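# Four arms remove an elastic band from tea caddies

## Task

Four arms are mounted on the tabletop at roughly these scene-frame spots (metres), each facing the given heading (degrees, counter-clockwise from +x): arm1 at x=+0.32, y=+0.46, z=+0.72 facing -125; arm2 at x=-0.32, y=+0.46, z=+0.72 facing -55; arm3 at x=-0.32, y=-0.46, z=+0.72 facing +55; arm4 at x=+0.32, y=-0.46, z=+0.72 facing +125. Get the elastic band off the tea caddies and leave it lying flat on the table, far enough from the caddies and with no part of it crossing another part. All caddies must stay upright and close to where they started. At the end every gripper must have released and moved away, and the result must hold without any robot supporting it. Knocking anything out of the work area, or leaving it out, is a failure.

## Robot and tools

Robots and cameras. There are four identical i2rt Big YAM arms named arm1, arm2, arm3 and arm4. Each has six revolute joints, a two-finger gripper and a wrist camera (arm1_cam_wrist to arm4_cam_wrist). Two fixed room cameras, cam_high and cam_low, see the scene from outside. With joints 1 and 6 at 0 and the hand held level pointing forward, the wrist camera rides on top of the hand looking toward the fingertips. Reach is about 1.0 m from the joint 1 axis.

Frame. One scene frame is shared by everything; its origin is on the floor and +z is up. The hand point is halfway between the fingertips; the hand z axis runs along the fingers and the fingers close along the hand y axis. Foot positions are only approximate, as given in the task.

execute_actions. Argument actions is a list holding either zero or one action. An action is an object keyed by robot name; each robot entry contains joints, an object of absolute joint targets (not offsets), keyed by name. Names and allowed ranges: joint1_rad -2.879 to 2.879 (rotates the whole arm about its base, positive is counter-clockwise viewed from above, 0 unfolds the arm along its facing direction); joint2_rad 0 to 3.141 (shoulder, 0 has the upper arm lying back roughly horizontal, increasing lifts it up then forward); joint3_rad 0 to 3.019 (elbow, 0 is fully folded, increasing opens it); joint4_rad -1.692 to 1.57 (hand pitch, positive tilts fingers up); joint5_rad -1.57 to 1.57 (hand yaw, positive toward the arm's right); joint6_rad -2.094 to 2.094 (hand roll, positive clockwise seen from behind); gripper_m 0 to 0.093, the fingertip gap in metres. Angles are radians. You may name any subset of arms and joints; all named motions start together and finish independently. An omitted joint or arm can still be driving toward an earlier target. An unknown key or out-of-range number rejects the entire call and nothing moves. Optional cameras lists which images to return (names above, or "all"); omitted or null means all, [] means none. An empty actions list just reports state and pictures.

wait takes seconds (0 to 10); it sends no command and returns the same kind of result as an empty action. zoom_image takes camera and region [x0, y0, x1, y1] in pixels of that camera's latest full image, origin at top-left, at most 504 by 504, and returns a closer view. finished_scene takes scene (an integer) and ends it irreversibly after the last command has been held; its reply tells whether the job succeeded. Only call it once the band sits correctly and the arms are released and away.

Reading results. Each result gives per-robot state and images; the pictures line lists cameras in image order. joint_positions holds the measured joint values. Completion tolerances are about ±0.045, 0.14, 0.09, 0.055, 0.03, 0.035 rad for joints 1 to 6 and ±0.003 m for the gripper. joint_status tells how each commanded motion ended: off_target means it stopped short and may still be pushing; contact_stop or time_out means it settled and holds where it stopped, though a timed-out joint may keep a nearby target and keep pushing (listed under on_its_own, where held at is the target, not the position). To relieve such a push, command the joint to its reported position. "joint command not followed", usually with a cause line, means a self- and inter-arm collision check blocked that arm's joint targets (the gripper part still runs); those joints show not_followed and may be retried with later actions until the path clears or you send new targets. Tiny target changes may not move a joint. Joint torques are the drives' total output in joint order, offset, scaled and noisy, and nonzero even without contact, so treat them as rough hints only. If a stop is reported, later motion calls in the same reply are skipped.

What to avoid. The arms do not stop on contact and can push hard; pressing two robots together hard fails the run, and hard hits may too. The collision check can react late and ignores fingers, gripper housings and wrist cameras, so keep arms well apart. Each joint moves at its own speed, so the hand can sweep a wide curve between postures; stage moves through safe intermediate postures. Sustained loads heat motors: a MOTOR HOT line appears from 85 °C, and at 100 °C the arm and gripper go limp and fall (OVER-TEMPERATURE FAULT, joints marked limit_stop_at_motor_heat; resend targets afterward). Robots run independently and hold their last command while you are composing a reply. Do not drop, slam or fling the band, do not tip or shove caddies, and keep every object inside the work area. Shorter robot motion is better, so plan direct but safe moves.

Each tool is called after ">>>" by a JSON object that holds its "fn" and its "kwargs".

## Session

I'll start by looking at the current state of the scene.

>>> {"fn": "execute_actions", "kwargs": {"actions": []}}

Scene clock: 0.00 s.
Joint torques (N m, as the arm reports them, + toward a larger angle): no reading
arm1.joint_positions: joint1_rad=-0.012 joint2_rad=+0.437 joint3_rad=+1.452 joint4_rad=-1.528 joint5_rad=-0.011 joint6_rad=+0.017 gripper_m=+0.094
arm1.joint_status: not commanded
arm1.hand: x=+0.2514 y=+0.3692 z=+1.3394 quat_wxyz=(-0.239, -0.770, -0.380, +0.453) (m; scene frame)
arm2.joint_positions: joint1_rad=+0.012 joint2_rad=+0.421 joint3_rad=+1.451 joint4_rad=-1.537 joint5_rad=-0.008 joint6_rad=+0.015 gripper_m=+0.094
arm2.joint_status: not commanded
arm2.hand: x=-0.2526 y=+0.3570 z=+1.3809 quat_wxyz=(-0.447, -0.412, -0.761, +0.227) (m; scene frame)
arm3.joint_positions: joint1_rad=-0.013 joint2_rad=+0.424 joint3_rad=+1.449 joint4_rad=-1.541 joint5_rad=-0.002 joint6_rad=+0.008 gripper_m=+0.095
arm3.joint_status: not commanded
arm3.hand: x=-0.2501 y=-0.3719 z=+1.3011 quat_wxyz=(-0.448, +0.389, -0.769, -0.238) (m; scene frame)
arm4.joint_positions: joint1_rad=-0.009 joint2_rad=+0.425 joint3_rad=+1.481 joint4_rad=-1.537 joint5_rad=+0.000 joint6_rad=-0.010 gripper_m=+0.095
arm4.joint_status: not commanded
arm4.hand: x=+0.2575 y=-0.3677 z=+1.3792 quat_wxyz=(-0.244, +0.758, -0.395, -0.457) (m; scene frame)
pictures: arm1_cam_wrist, arm2_cam_wrist, arm3_cam_wrist, arm4_cam_wrist, cam_high, cam_low
Images, in order (width x height): arm1_cam_wrist 672x504, arm2_cam_wrist 672x504, arm3_cam_wrist 672x504, arm4_cam_wrist 672x504, cam_high 672x504, cam_low 672x504.

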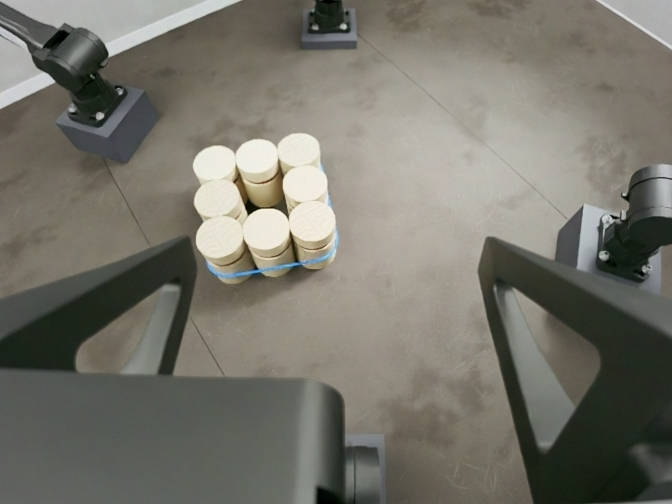

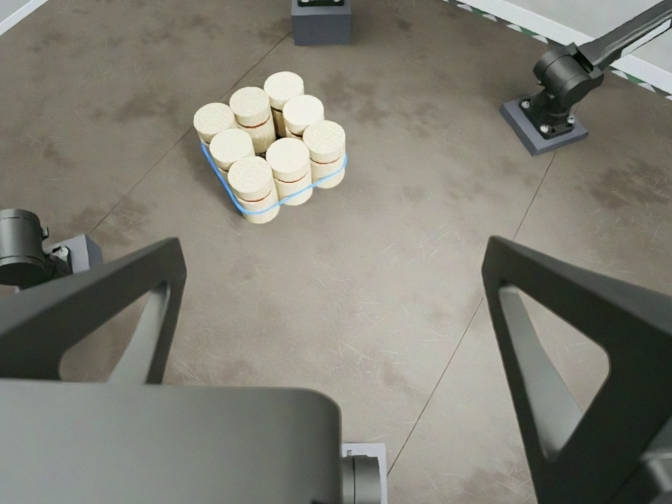

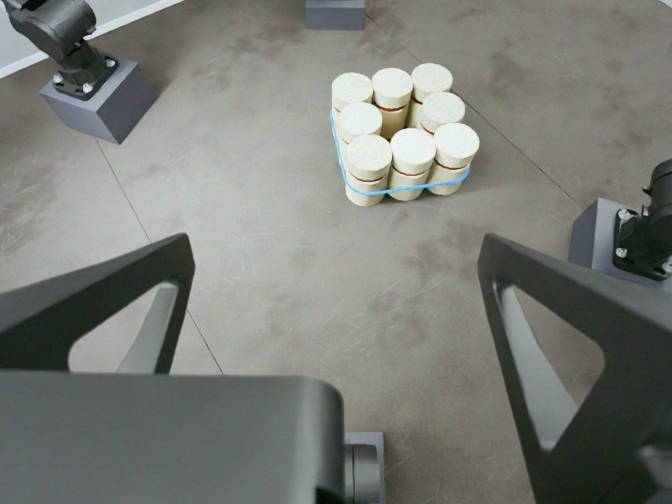

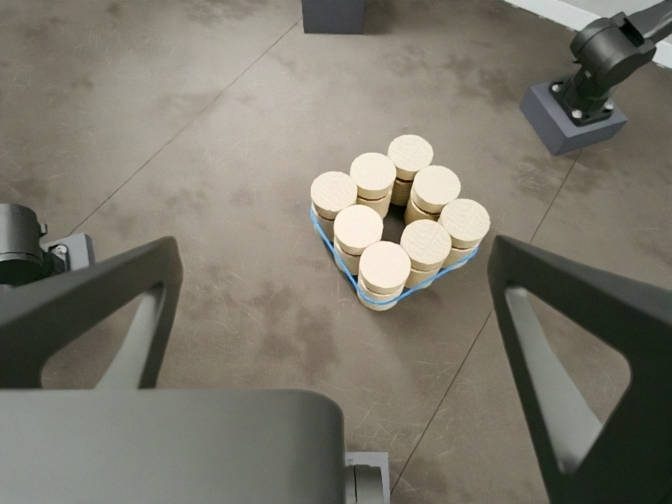

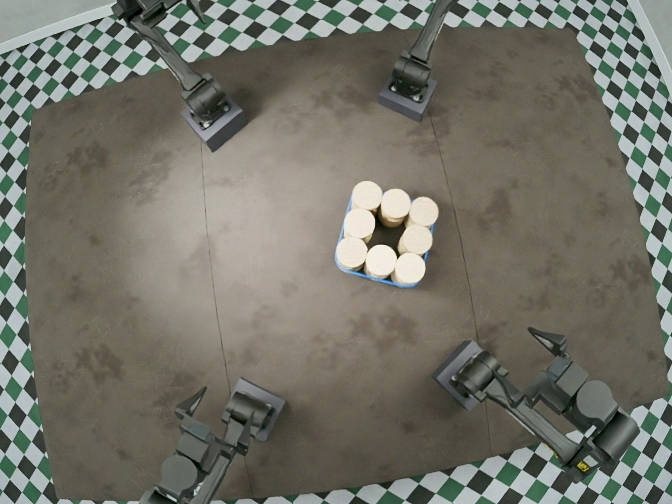

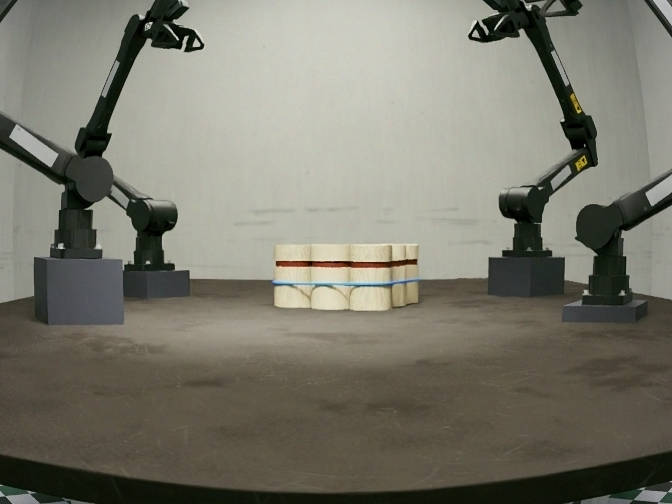

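>>> {"fn": "zoom_image", "kwargs": {"camera": "cam_high", "region": [300, 150, 480, 320]}}

>>> {"fn": "zoom_image", "kwargs": {"camera": "cam_low", "region": [250, 220, 450, 330]}}

Region (300, 150, 480, 320) of cam_high's 672x504 image, scaled by 2.800, with more detail than that image has.

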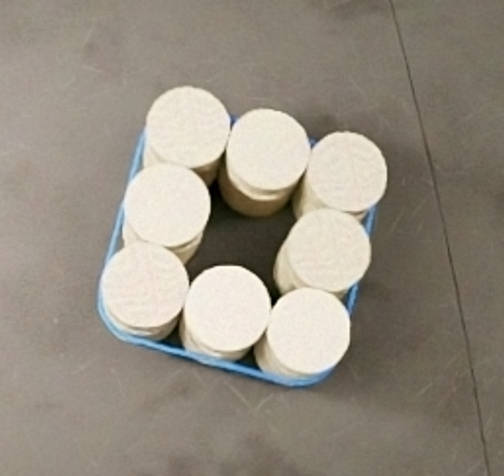

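Region (250, 220, 450, 330) of cam_low's 672x504 image, scaled by 2.520, with more detail than that image has; it fills the top 277 rows of this view, and the rest is white.

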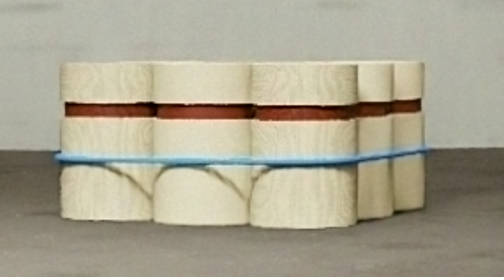

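>>> {"fn": "zoom_image", "kwargs": {"camera": "cam_high", "region": [500, 310, 660, 490]}}

>>> {"fn": "zoom_image", "kwargs": {"camera": "cam_low", "region": [100, 0, 240, 100]}}

Region (500, 310, 660, 490) of cam_high's 672x504 image, scaled by 2.800, with more detail than that image has.

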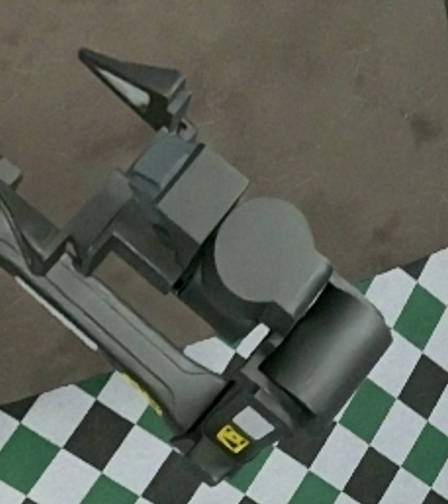

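Region (100, 0, 240, 100) of cam_low's 672x504 image, scaled by 3.600, with more detail than that image has; it fills the top 360 rows of this view, and the rest is white.

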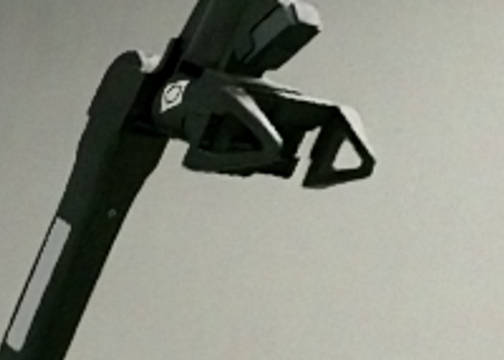

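>>> {"fn": "execute_actions", "kwargs": {"actions": [{"arm1": {"joints": {"joint4_rad": -0.8}}, "arm2": {"joints": {"joint3_rad": 1.0}}, "arm3": {"joints": {"joint2_rad": 0.9}}, "arm4": {"joints": {"joint5_rad": 0.6}}}], "cameras": ["cam_low"]}}

Scene clock: 18.87 s.
Joint torques (N m, as the arm reports them, + toward a larger angle): arm1=[-1.18  6.83  7.33  2.81  0.01  0.01] | arm2=[ 0.78  2.18  9.04  1.83  0.04 -0.07] | arm3=[ 1.01 -1.81  9.33  2.08  0.06  0.06] | arm4=[-1.    6.67  6.12  2.07  0.5   0.09]
arm1.joint_positions: joint1_rad=-0.012 joint2_rad=+0.437 joint3_rad=+1.452 joint4_rad=-0.829 joint5_rad=-0.011 joint6_rad=+0.017 gripper_m=+0.094
arm1.joint_status: all done
arm1.hand: x=+0.2362 y=+0.3498 z=+1.5058 quat_wxyz=(-0.357, -0.566, -0.281, +0.688) (m; scene frame)
arm2.joint_positions: joint1_rad=+0.012 joint2_rad=+0.421 joint3_rad=+0.990 joint4_rad=-1.536 joint5_rad=-0.008 joint6_rad=+0.015 gripper_m=+0.094
arm2.joint_status: all done
arm2.hand: x=-0.2258 y=+0.3186 z=+1.1759 quat_wxyz=(-0.261, -0.456, -0.841, +0.129) (m; scene frame)
arm3.joint_positions: joint1_rad=-0.013 joint2_rad=+0.893 joint3_rad=+1.447 joint4_rad=-1.541 joint5_rad=-0.002 joint6_rad=+0.008 gripper_m=+0.095
arm3.joint_status: all done
arm3.hand: x=-0.1451 y=-0.2236 z=+1.2132 quat_wxyz=(-0.256, +0.433, -0.853, -0.139) (m; scene frame)
arm4.joint_positions: joint1_rad=-0.009 joint2_rad=+0.425 joint3_rad=+1.481 joint4_rad=-1.537 joint5_rad=+0.597 joint6_rad=-0.010 gripper_m=+0.095
arm4.joint_status: all done
arm4.hand: x=+0.3523 y=-0.3349 z=+1.3929 quat_wxyz=(-0.455, +0.654, -0.513, -0.318) (m; scene frame)
pictures: cam_low
Images, in order (width x height): cam_low 672x504.

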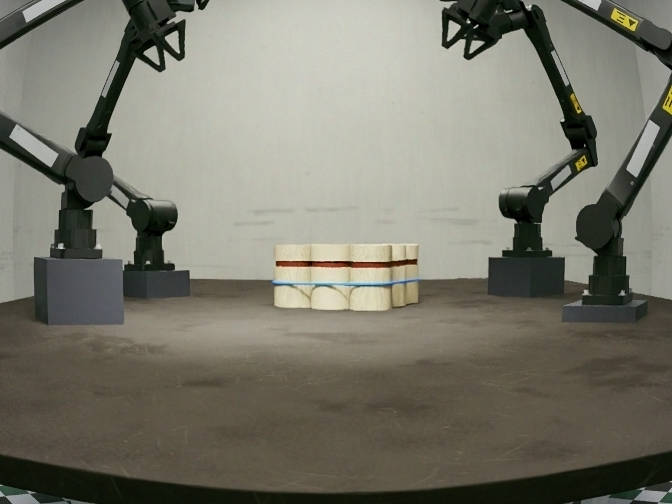

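>>> {"fn": "execute_actions", "kwargs": {"actions": [{"arm1": {"joints": {"joint1_rad": 0.591, "joint2_rad": 0.86, "joint3_rad": 0.40, "joint4_rad": -0.8, "joint5_rad": 0.217, "joint6_rad": -1.25, "gripper_m": 0.035}}, "arm2": {"joints": {"joint1_rad": 0.092, "joint2_rad": 1.503, "joint3_rad": 0.705, "joint4_rad": -1.0, "joint5_rad": -0.266, "joint6_rad": 1.175, "gripper_m": 0.035}}, "arm3": {"joints": {"joint1_rad": -0.353, "joint2_rad": 1.395, "joint3_rad": 0.88, "joint4_rad": -1.1, "joint5_rad": -0.298, "joint6_rad": 1.118, "gripper_m": 0.035}}, "arm4": {"joints": {"joint1_rad": -0.888, "joint2_rad": 1.407, "joint3_rad": 0.707, "joint4_rad": -1.2, "joint5_rad": -0.605, "joint6_rad": 0.17, "gripper_m": 0.035}}}], "cameras": []}}

>>> {"fn": "execute_actions", "kwargs": {"actions": [{"arm1": {"joints": {"joint4_rad": -0.533}}, "arm2": {"joints": {"joint4_rad": -0.215}}, "arm3": {"joints": {"joint4_rad": -0.514}}, "arm4": {"joints": {"joint4_rad": -0.774}}}]}}

Scene clock: 51.57 s.
Joint torques (N m, as the arm reports them, + toward a larger angle): arm1=[-1.21 -2.41  9.16  0.99  0.2  -0.13] | arm2=[ 1.24 -8.56  5.72  0.34 -0.27  0.03] | arm3=[ 1.36 -8.73  8.11  1.08 -0.26  0.23] | arm4=[-1.37 -8.02  4.9  -0.63 -0.42  0.1 ]
arm1.joint_positions: joint1_rad=+0.591 joint2_rad=+0.867 joint3_rad=+0.399 joint4_rad=-0.799 joint5_rad=+0.215 joint6_rad=-1.233 gripper_m=+0.035
arm1.joint_status: all done
arm1.hand: x=+0.2743 y=+0.2208 z=+0.8452 quat_wxyz=(+0.084, -0.199, -0.961, +0.173) (m; scene frame)
arm2.joint_positions: joint1_rad=+0.090 joint2_rad=+1.497 joint3_rad=+0.703 joint4_rad=-1.007 joint5_rad=-0.262 joint6_rad=+1.164 gripper_m=+0.035
arm2.joint_status: all done
arm2.hand: x=-0.1153 y=+0.2719 z=+0.8310 quat_wxyz=(+0.137, -0.853, -0.491, -0.115) (m; scene frame)
arm3.joint_positions: joint1_rad=-0.358 joint2_rad=+1.403 joint3_rad=+0.864 joint4_rad=-1.114 joint5_rad=-0.294 joint6_rad=+1.104 gripper_m=+0.035
arm3.joint_status: all done
arm3.hand: x=-0.0732 y=-0.2306 z=+0.8307 quat_wxyz=(+0.140, -0.249, -0.956, -0.071) (m; scene frame)
arm4.joint_positions: joint1_rad=-0.883 joint2_rad=+1.397 joint3_rad=+0.711 joint4_rad=-1.195 joint5_rad=-0.602 joint6_rad=+0.162 gripper_m=+0.035
arm4.joint_status: all done
arm4.hand: x=+0.2955 y=-0.1899 z=+0.8799 quat_wxyz=(+0.305, +0.468, -0.821, -0.120) (m; scene frame)
pictures: none
No camera images: the call's "cameras" was empty. Leave "cameras" out to get every camera's image.

Scene clock: 52.97 s.
Joint torques (N m, as the arm reports them, + toward a larger angle): arm1=[-1.2  -3.44  9.43  2.23  0.17 -0.1 ] | arm2=[  1.72 -10.36   6.94   2.    -0.25  -0.03] | arm3=[ 1.5  -9.84  8.88  2.45 -0.2   0.15] | arm4=[-1.49 -9.09  5.56  0.91 -0.43  0.08]
arm1.joint_positions: joint1_rad=+0.591 joint2_rad=+0.867 joint3_rad=+0.399 joint4_rad=-0.559 joint5_rad=+0.215 joint6_rad=-1.234 gripper_m=+0.035
arm1.joint_status: all done
arm1.hand: x=+0.2725 y=+0.1685 z=+0.8698 quat_wxyz=(+0.064, -0.206, -0.933, +0.287) (m; scene frame)
arm2.joint_positions: joint1_rad=+0.090 joint2_rad=+1.497 joint3_rad=+0.702 joint4_rad=-0.228 joint5_rad=-0.262 joint6_rad=+1.165 gripper_m=+0.035
arm2.joint_status: all done
arm2.hand: x=-0.0037 y=+0.1305 z=+0.8571 quat_wxyz=(-0.243, -0.804, -0.518, -0.162) (m; scene frame)
arm3.joint_positions: joint1_rad=-0.358 joint2_rad=+1.403 joint3_rad=+0.864 joint4_rad=-0.535 joint5_rad=-0.294 joint6_rad=+1.105 gripper_m=+0.035
arm3.joint_status: all done
arm3.hand: x=+0.0365 y=-0.1551 z=+0.8593 quat_wxyz=(-0.050, -0.203, -0.936, -0.282) (m; scene frame)
arm4.joint_positions: joint1_rad=-0.883 joint2_rad=+1.397 joint3_rad=+0.711 joint4_rad=-0.785 joint5_rad=-0.603 joint6_rad=+0.162 gripper_m=+0.035
arm4.joint_status: all done
arm4.hand: x=+0.3191 y=-0.1061 z=+0.8706 quat_wxyz=(+0.162, +0.524, -0.797, -0.252) (m; scene frame)
pictures: arm1_cam_wrist, arm2_cam_wrist, arm3_cam_wrist, arm4_cam_wrist, cam_high, cam_low
Images, in order (width x height): arm1_cam_wrist 672x504, arm2_cam_wrist 672x504, arm3_cam_wrist 672x504, arm4_cam_wrist 672x504, cam_high 672x504, cam_low 672x504.

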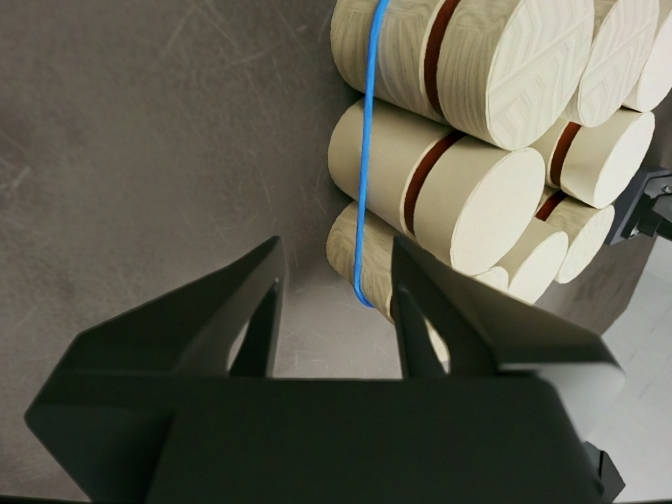

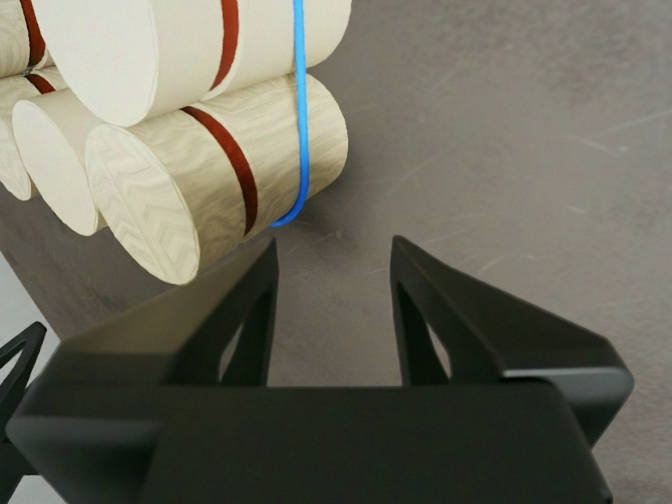

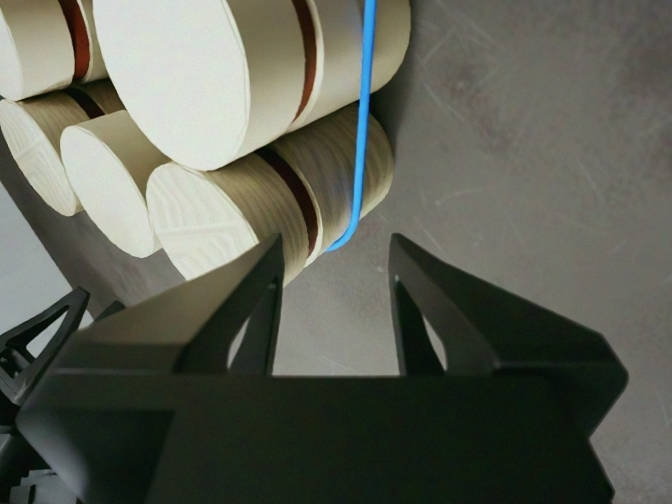

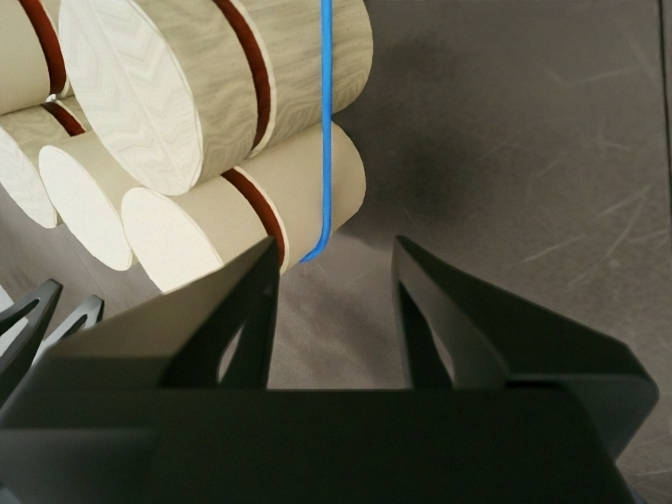

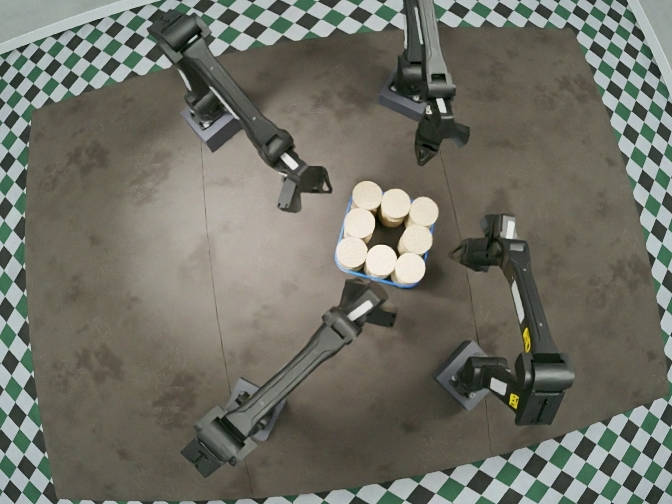

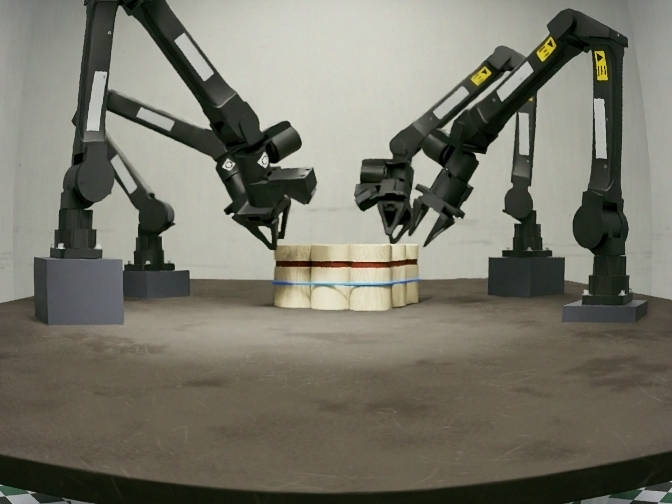

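>>> {"fn": "zoom_image", "kwargs": {"camera": "cam_high", "region": [290, 140, 490, 320]}}

Region (290, 140, 490, 320) of cam_high's 672x504 image, scaled by 2.520, with more detail than that image has; it fills the top 454 rows of this view, and the rest is white.

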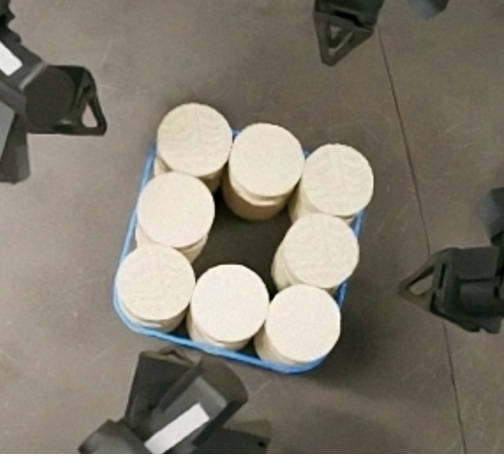

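>>> {"fn": "execute_actions", "kwargs": {"actions": [{"arm1": {"joints": {"joint1_rad": 0.516, "joint2_rad": 1.278, "joint3_rad": 0.414, "joint4_rad": -0.11, "joint5_rad": 0.17, "joint6_rad": -1.33}}, "arm2": {"joints": {"joint1_rad": 0.103, "joint2_rad": 1.742, "joint3_rad": 0.795, "joint4_rad": -0.026, "joint5_rad": -0.245, "joint6_rad": 1.24}}, "arm3": {"joints": {"joint1_rad": -0.318, "joint2_rad": 1.55, "joint3_rad": 0.848, "joint4_rad": -0.276, "joint5_rad": -0.262, "joint6_rad": 1.2}}, "arm4": {"joints": {"joint1_rad": -0.73, "joint2_rad": 1.525, "joint3_rad": 0.583, "joint4_rad": -0.415, "joint5_rad": -0.575, "joint6_rad": 0.38}}}]}}

Scene clock: 79.63 s.
Joint torques (N m, as the arm reports them, + toward a larger angle): arm1=[-1.37 -5.38  8.32  2.21 -0.07 -0.09] | arm2=[  1.91 -13.79   7.13   2.05   0.18  -0.06] | arm3=[  1.54 -12.38   7.62   2.56   0.09   0.15] | arm4=[ -1.05 -10.86   4.89   1.14  -0.16   0.11]
arm1.joint_positions: joint1_rad=+0.518 joint2_rad=+1.267 joint3_rad=+0.399 joint4_rad=-0.136 joint5_rad=+0.173 joint6_rad=-1.313 gripper_m=+0.035
arm1.joint_status: all done
arm1.hand: x=+0.2516 y=+0.1150 z=+0.8025 quat_wxyz=(+0.064, -0.198, -0.933, +0.292) (m; scene frame)
arm2.joint_positions: joint1_rad=+0.096 joint2_rad=+1.745 joint3_rad=+0.778 joint4_rad=-0.039 joint5_rad=-0.249 joint6_rad=+1.229 gripper_m=+0.035
arm2.joint_status: all done
arm2.hand: x=+0.0252 y=+0.0963 z=+0.7951 quat_wxyz=(-0.247, -0.817, -0.494, -0.165) (m; scene frame)
arm3.joint_positions: joint1_rad=-0.322 joint2_rad=+1.570 joint3_rad=+0.839 joint4_rad=-0.297 joint5_rad=-0.265 joint6_rad=+1.186 gripper_m=+0.035
arm3.joint_status: all done
arm3.hand: x=+0.0526 y=-0.1275 z=+0.7985 quat_wxyz=(-0.059, -0.224, -0.928, -0.293) (m; scene frame)
arm4.joint_positions: joint1_rad=-0.728 joint2_rad=+1.530 joint3_rad=+0.576 joint4_rad=-0.427 joint5_rad=-0.578 joint6_rad=+0.371 gripper_m=+0.035
arm4.joint_status: all done
arm4.hand: x=+0.2675 y=-0.1152 z=+0.7975 quat_wxyz=(+0.168, +0.514, -0.805, -0.245) (m; scene frame)
pictures: arm1_cam_wrist, arm2_cam_wrist, arm3_cam_wrist, arm4_cam_wrist, cam_high, cam_low
Images, in order (width x height): arm1_cam_wrist 672x504, arm2_cam_wrist 672x504, arm3_cam_wrist 672x504, arm4_cam_wrist 672x504, cam_high 672x504, cam_low 672x504.

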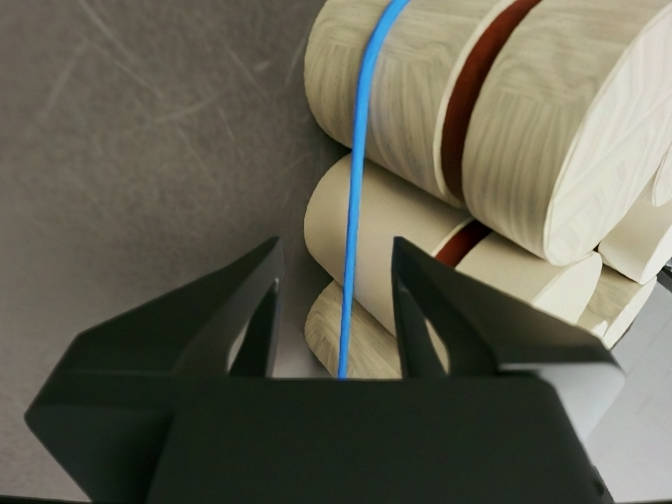

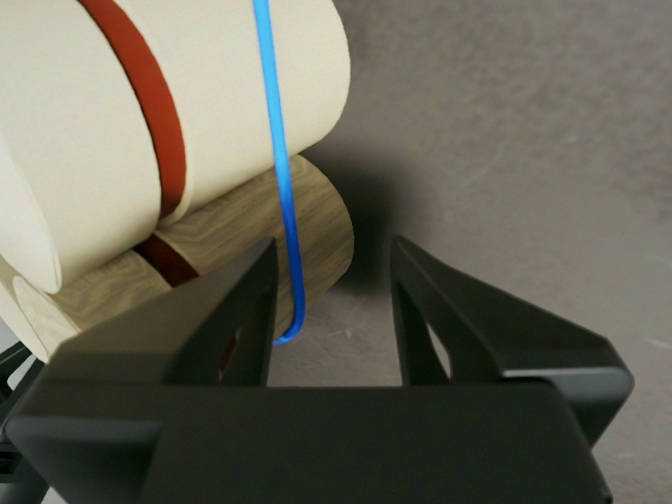

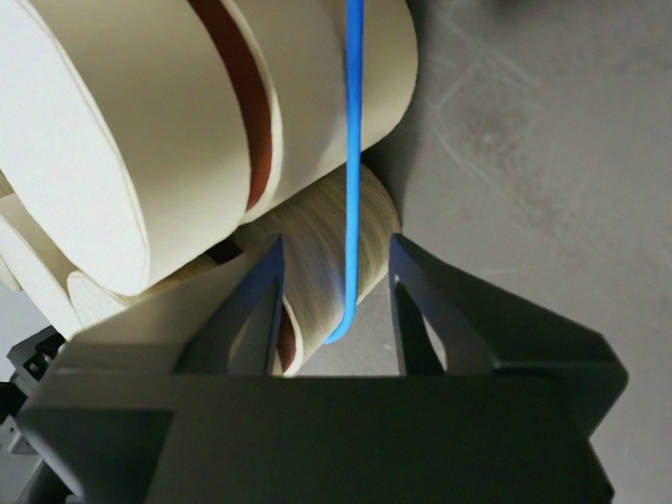

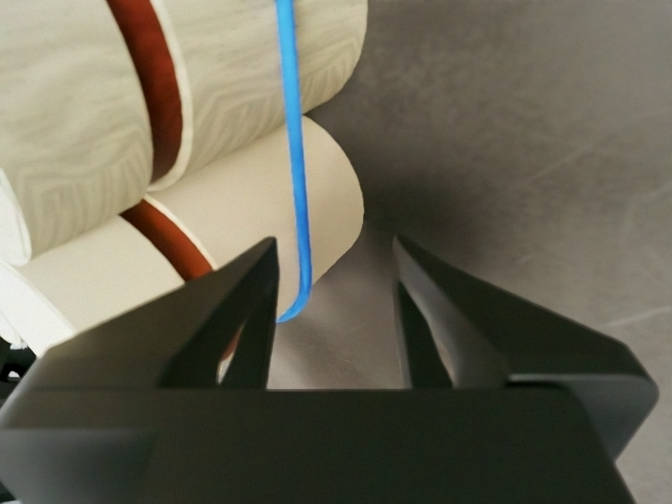

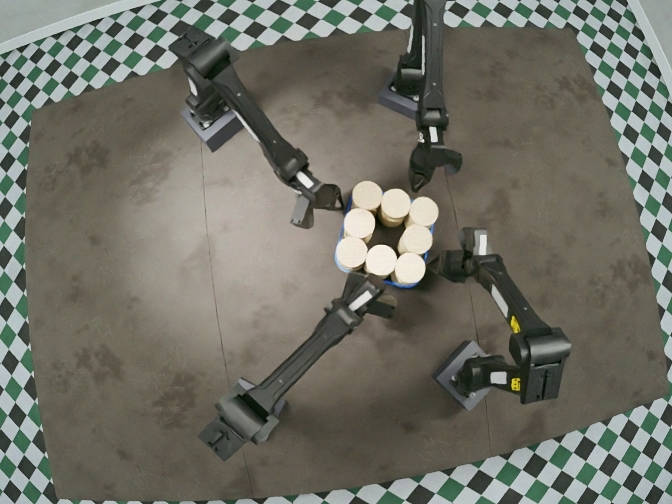

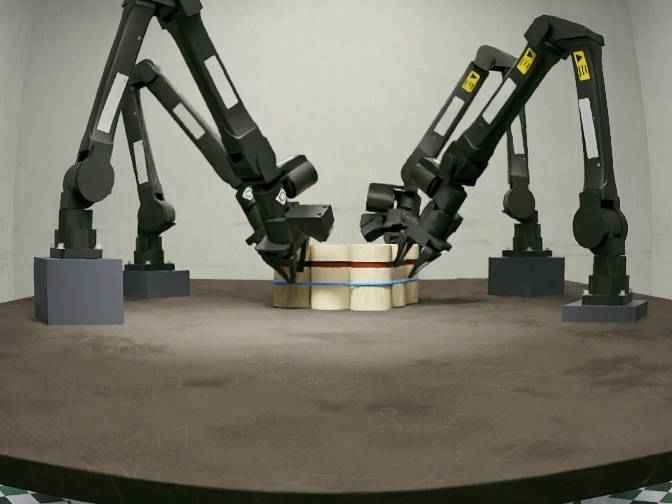

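>>> {"fn": "zoom_image", "kwargs": {"camera": "cam_high", "region": [310, 160, 470, 310]}}

>>> {"fn": "zoom_image", "kwargs": {"camera": "cam_low", "region": [250, 200, 470, 320]}}

Region (310, 160, 470, 310) of cam_high's 672x504 image, scaled by 3.150, with more detail than that image has; it fills the top 472 rows of this view, and the rest is white.

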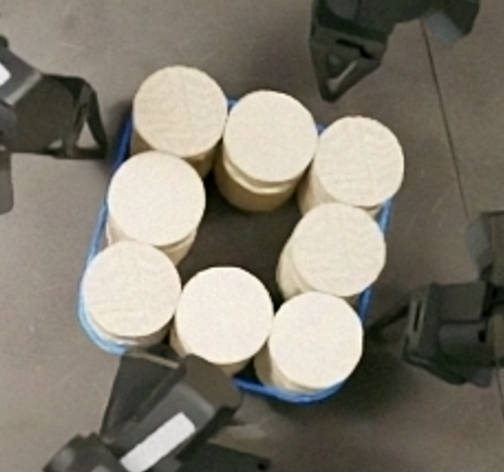

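Region (250, 200, 470, 320) of cam_low's 672x504 image, scaled by 2.291, with more detail than that image has; it fills the top 275 rows of this view, and the rest is white.

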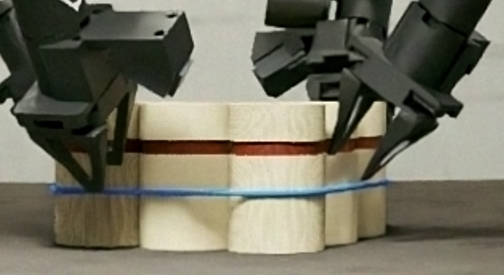

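>>> {"fn": "execute_actions", "kwargs": {"actions": [{"arm1": {"joints": {"joint1_rad": 0.499, "joint2_rad": 1.35, "joint3_rad": 0.456, "joint4_rad": -0.08}}, "arm2": {"joints": {"joint1_rad": 0.129, "joint2_rad": 1.784, "joint3_rad": 0.876, "joint4_rad": -0.07}}, "arm4": {"joints": {"joint1_rad": -0.668, "joint2_rad": 1.564, "joint3_rad": 0.628, "joint4_rad": -0.344, "joint6_rad": 0.475}}}]}}

Scene clock: 115.30 s.
Joint torques (N m, as the arm reports them, + toward a larger angle): arm1=[-1.99 -5.71  9.71  2.19 -0.04 -0.11] | arm2=[  1.27 -13.62   8.27   1.2    0.08  -0.06] | arm3=[  1.58 -12.42   7.59   2.62   0.09   0.15] | arm4=[-0.72 -9.08  6.72  1.27 -0.24  0.09]
arm1.joint_positions: joint1_rad=+0.507 joint2_rad=+1.336 joint3_rad=+0.419 joint4_rad=-0.105 joint5_rad=+0.173 joint6_rad=-1.313 gripper_m=+0.035
arm1.joint_status: all done
arm1.hand: x=+0.2466 y=+0.1074 z=+0.7912 quat_wxyz=(+0.066, -0.203, -0.935, +0.283) (m; scene frame)
arm2.joint_positions: joint1_rad=+0.128 joint2_rad=+1.767 joint3_rad=+0.849 joint4_rad=-0.063 joint5_rad=-0.248 joint6_rad=+1.229 gripper_m=+0.035
arm2.joint_status: all done
arm2.hand: x=+0.0545 y=+0.0860 z=+0.8058 quat_wxyz=(-0.255, -0.806, -0.506, -0.171) (m; scene frame)
arm3.joint_positions: joint1_rad=-0.322 joint2_rad=+1.570 joint3_rad=+0.839 joint4_rad=-0.297 joint5_rad=-0.265 joint6_rad=+1.186 gripper_m=+0.035
arm3.joint_status: not commanded
arm3.hand: x=+0.0526 y=-0.1275 z=+0.7985 quat_wxyz=(-0.059, -0.224, -0.928, -0.293) (m; scene frame)
arm4.joint_positions: joint1_rad=-0.672 joint2_rad=+1.548 joint3_rad=+0.596 joint4_rad=-0.355 joint5_rad=-0.576 joint6_rad=+0.466 gripper_m=+0.035
arm4.joint_status: all done
arm4.hand: x=+0.2503 y=-0.0954 z=+0.8006 quat_wxyz=(+0.165, +0.505, -0.806, -0.260) (m; scene frame)
pictures: arm1_cam_wrist, arm2_cam_wrist, arm3_cam_wrist, arm4_cam_wrist, cam_high, cam_low
Images, in order (width x height): arm1_cam_wrist 672x504, arm2_cam_wrist 672x504, arm3_cam_wrist 672x504, arm4_cam_wrist 672x504, cam_high 672x504, cam_low 672x504.

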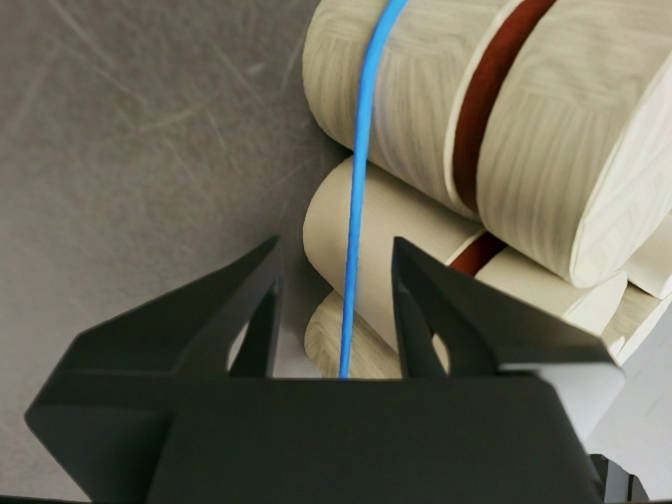

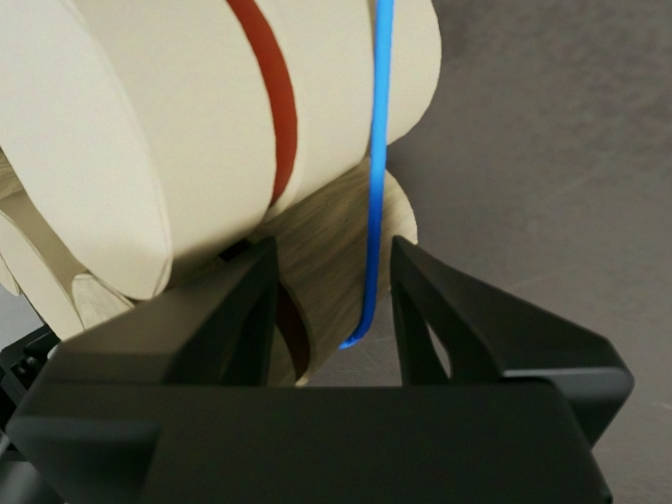

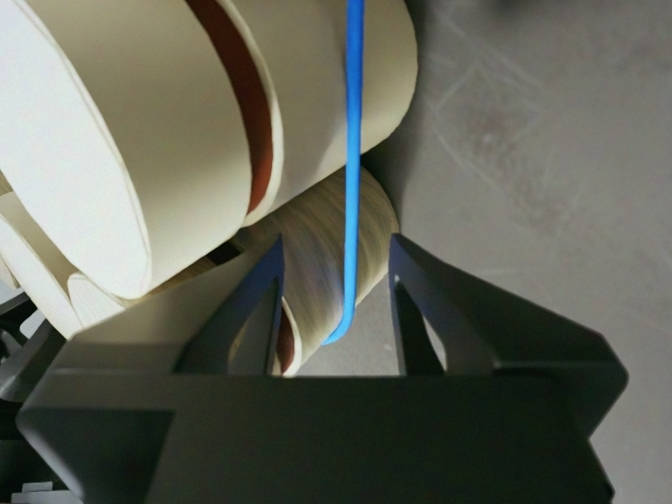

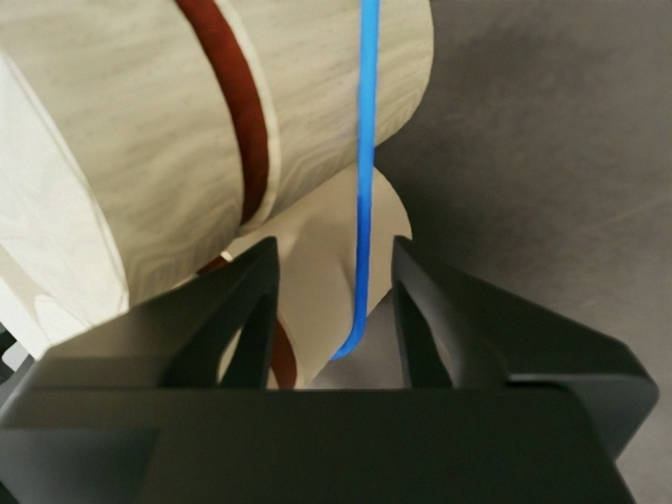

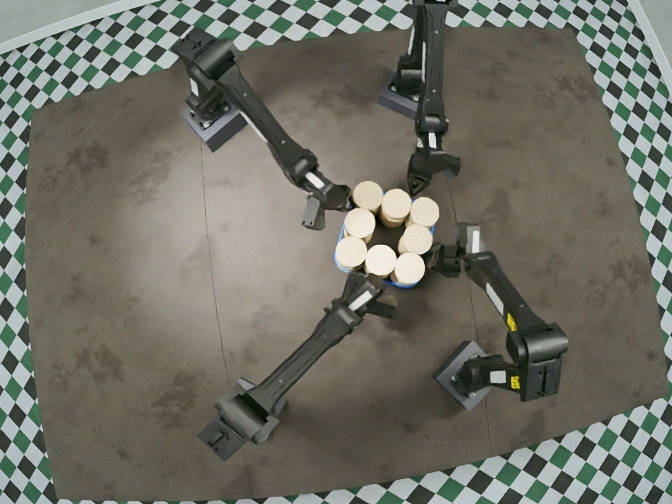

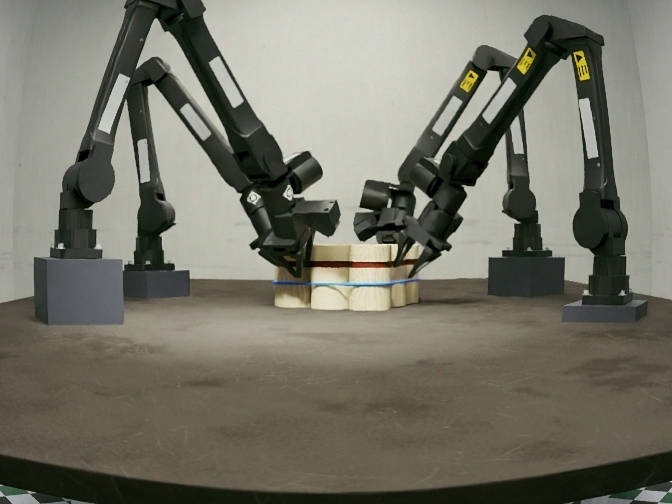

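>>> {"fn": "zoom_image", "kwargs": {"camera": "cam_high", "region": [310, 160, 470, 310]}}

>>> {"fn": "zoom_image", "kwargs": {"camera": "cam_low", "region": [250, 200, 470, 320]}}

Region (310, 160, 470, 310) of cam_high's 672x504 image, scaled by 3.150, with more detail than that image has; it fills the top 472 rows of this view, and the rest is white.

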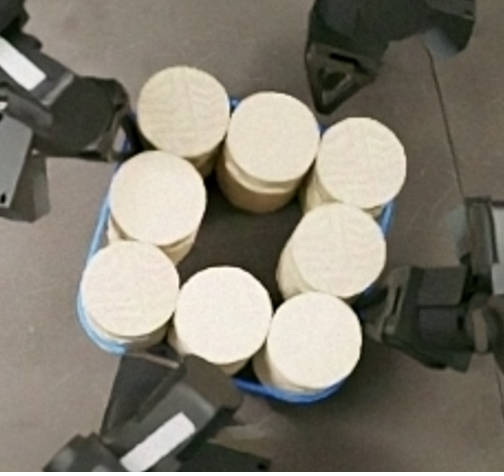

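Region (250, 200, 470, 320) of cam_low's 672x504 image, scaled by 2.291, with more detail than that image has; it fills the top 275 rows of this view, and the rest is white.

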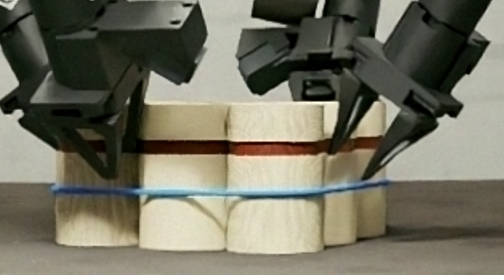

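>>> {"fn": "execute_actions", "kwargs": {"actions": [{"arm1": {"joints": {"joint1_rad": 0.507, "joint3_rad": 0.474}}, "arm2": {"joints": {"joint1_rad": 0.109, "joint3_rad": 0.842}}, "arm4": {"joints": {"joint1_rad": -0.69}}}], "cameras": ["arm1_cam_wrist", "arm2_cam_wrist", "arm4_cam_wrist", "cam_high"]}}

Scene clock: 122.53 s.
Joint torques (N m, as the arm reports them, + toward a larger angle): arm1=[-1.03 -6.    9.87  2.21 -0.05 -0.09] | arm2=[  0.71 -12.81   6.22   1.14   0.07  -0.05] | arm3=[  1.56 -12.37   7.58   2.55   0.1    0.16] | arm4=[-1.81 -9.33  6.75  1.26 -0.24  0.09]
arm1.joint_positions: joint1_rad=+0.507 joint2_rad=+1.336 joint3_rad=+0.436 joint4_rad=-0.105 joint5_rad=+0.173 joint6_rad=-1.313 gripper_m=+0.035
arm1.joint_status: all done
arm1.hand: x=+0.2456 y=+0.0990 z=+0.7975 quat_wxyz=(+0.066, -0.203, -0.932, +0.291) (m; scene frame)
arm2.joint_positions: joint1_rad=+0.113 joint2_rad=+1.767 joint3_rad=+0.840 joint4_rad=-0.063 joint5_rad=-0.248 joint6_rad=+1.229 gripper_m=+0.035
arm2.joint_status: all done
arm2.hand: x=+0.0461 y=+0.0838 z=+0.8027 quat_wxyz=(-0.253, -0.811, -0.500, -0.168) (m; scene frame)
arm3.joint_positions: joint1_rad=-0.322 joint2_rad=+1.570 joint3_rad=+0.839 joint4_rad=-0.297 joint5_rad=-0.265 joint6_rad=+1.186 gripper_m=+0.035
arm3.joint_status: not commanded
arm3.hand: x=+0.0526 y=-0.1275 z=+0.7985 quat_wxyz=(-0.059, -0.224, -0.928, -0.293) (m; scene frame)
arm4.joint_positions: joint1_rad=-0.681 joint2_rad=+1.548 joint3_rad=+0.596 joint4_rad=-0.355 joint5_rad=-0.576 joint6_rad=+0.466 gripper_m=+0.035
arm4.joint_status: all done
arm4.hand: x=+0.2535 y=-0.0948 z=+0.8006 quat_wxyz=(+0.164, +0.501, -0.809, -0.261) (m; scene frame)
pictures: arm1_cam_wrist, arm2_cam_wrist, arm4_cam_wrist, cam_high
Images, in order (width x height): arm1_cam_wrist 672x504, arm2_cam_wrist 672x504, arm4_cam_wrist 672x504, cam_high 672x504.

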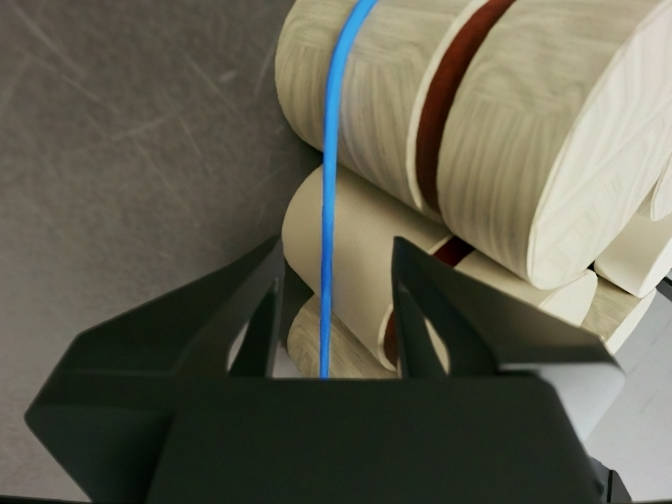

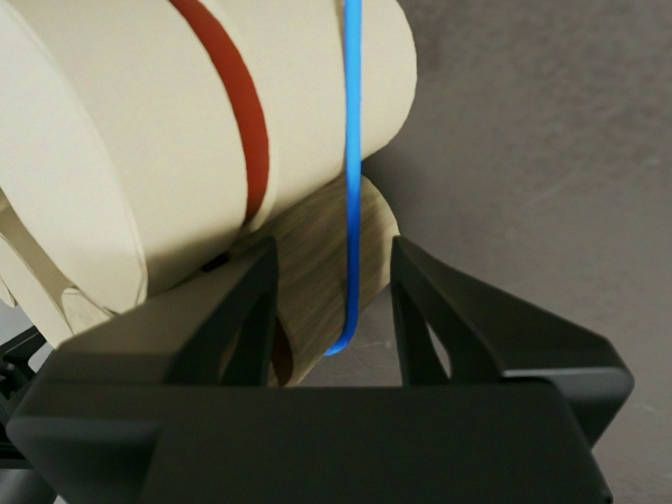

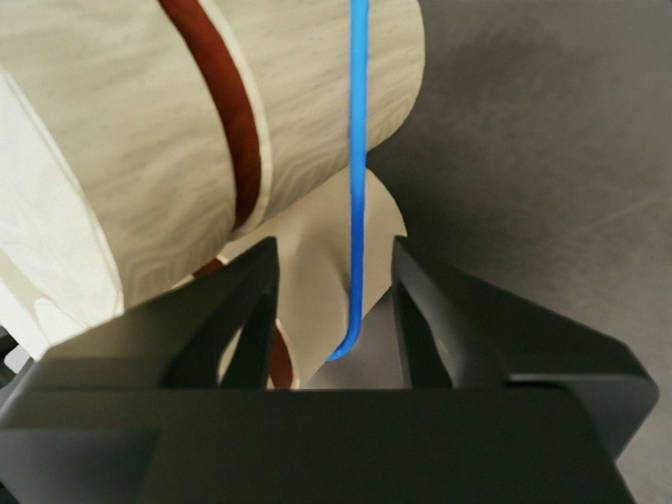

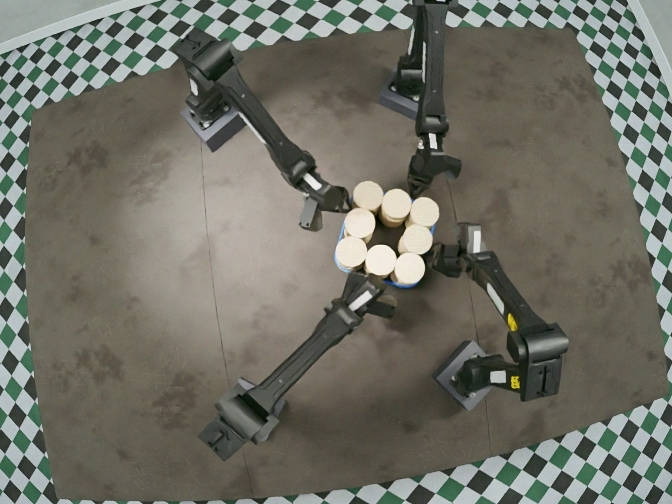

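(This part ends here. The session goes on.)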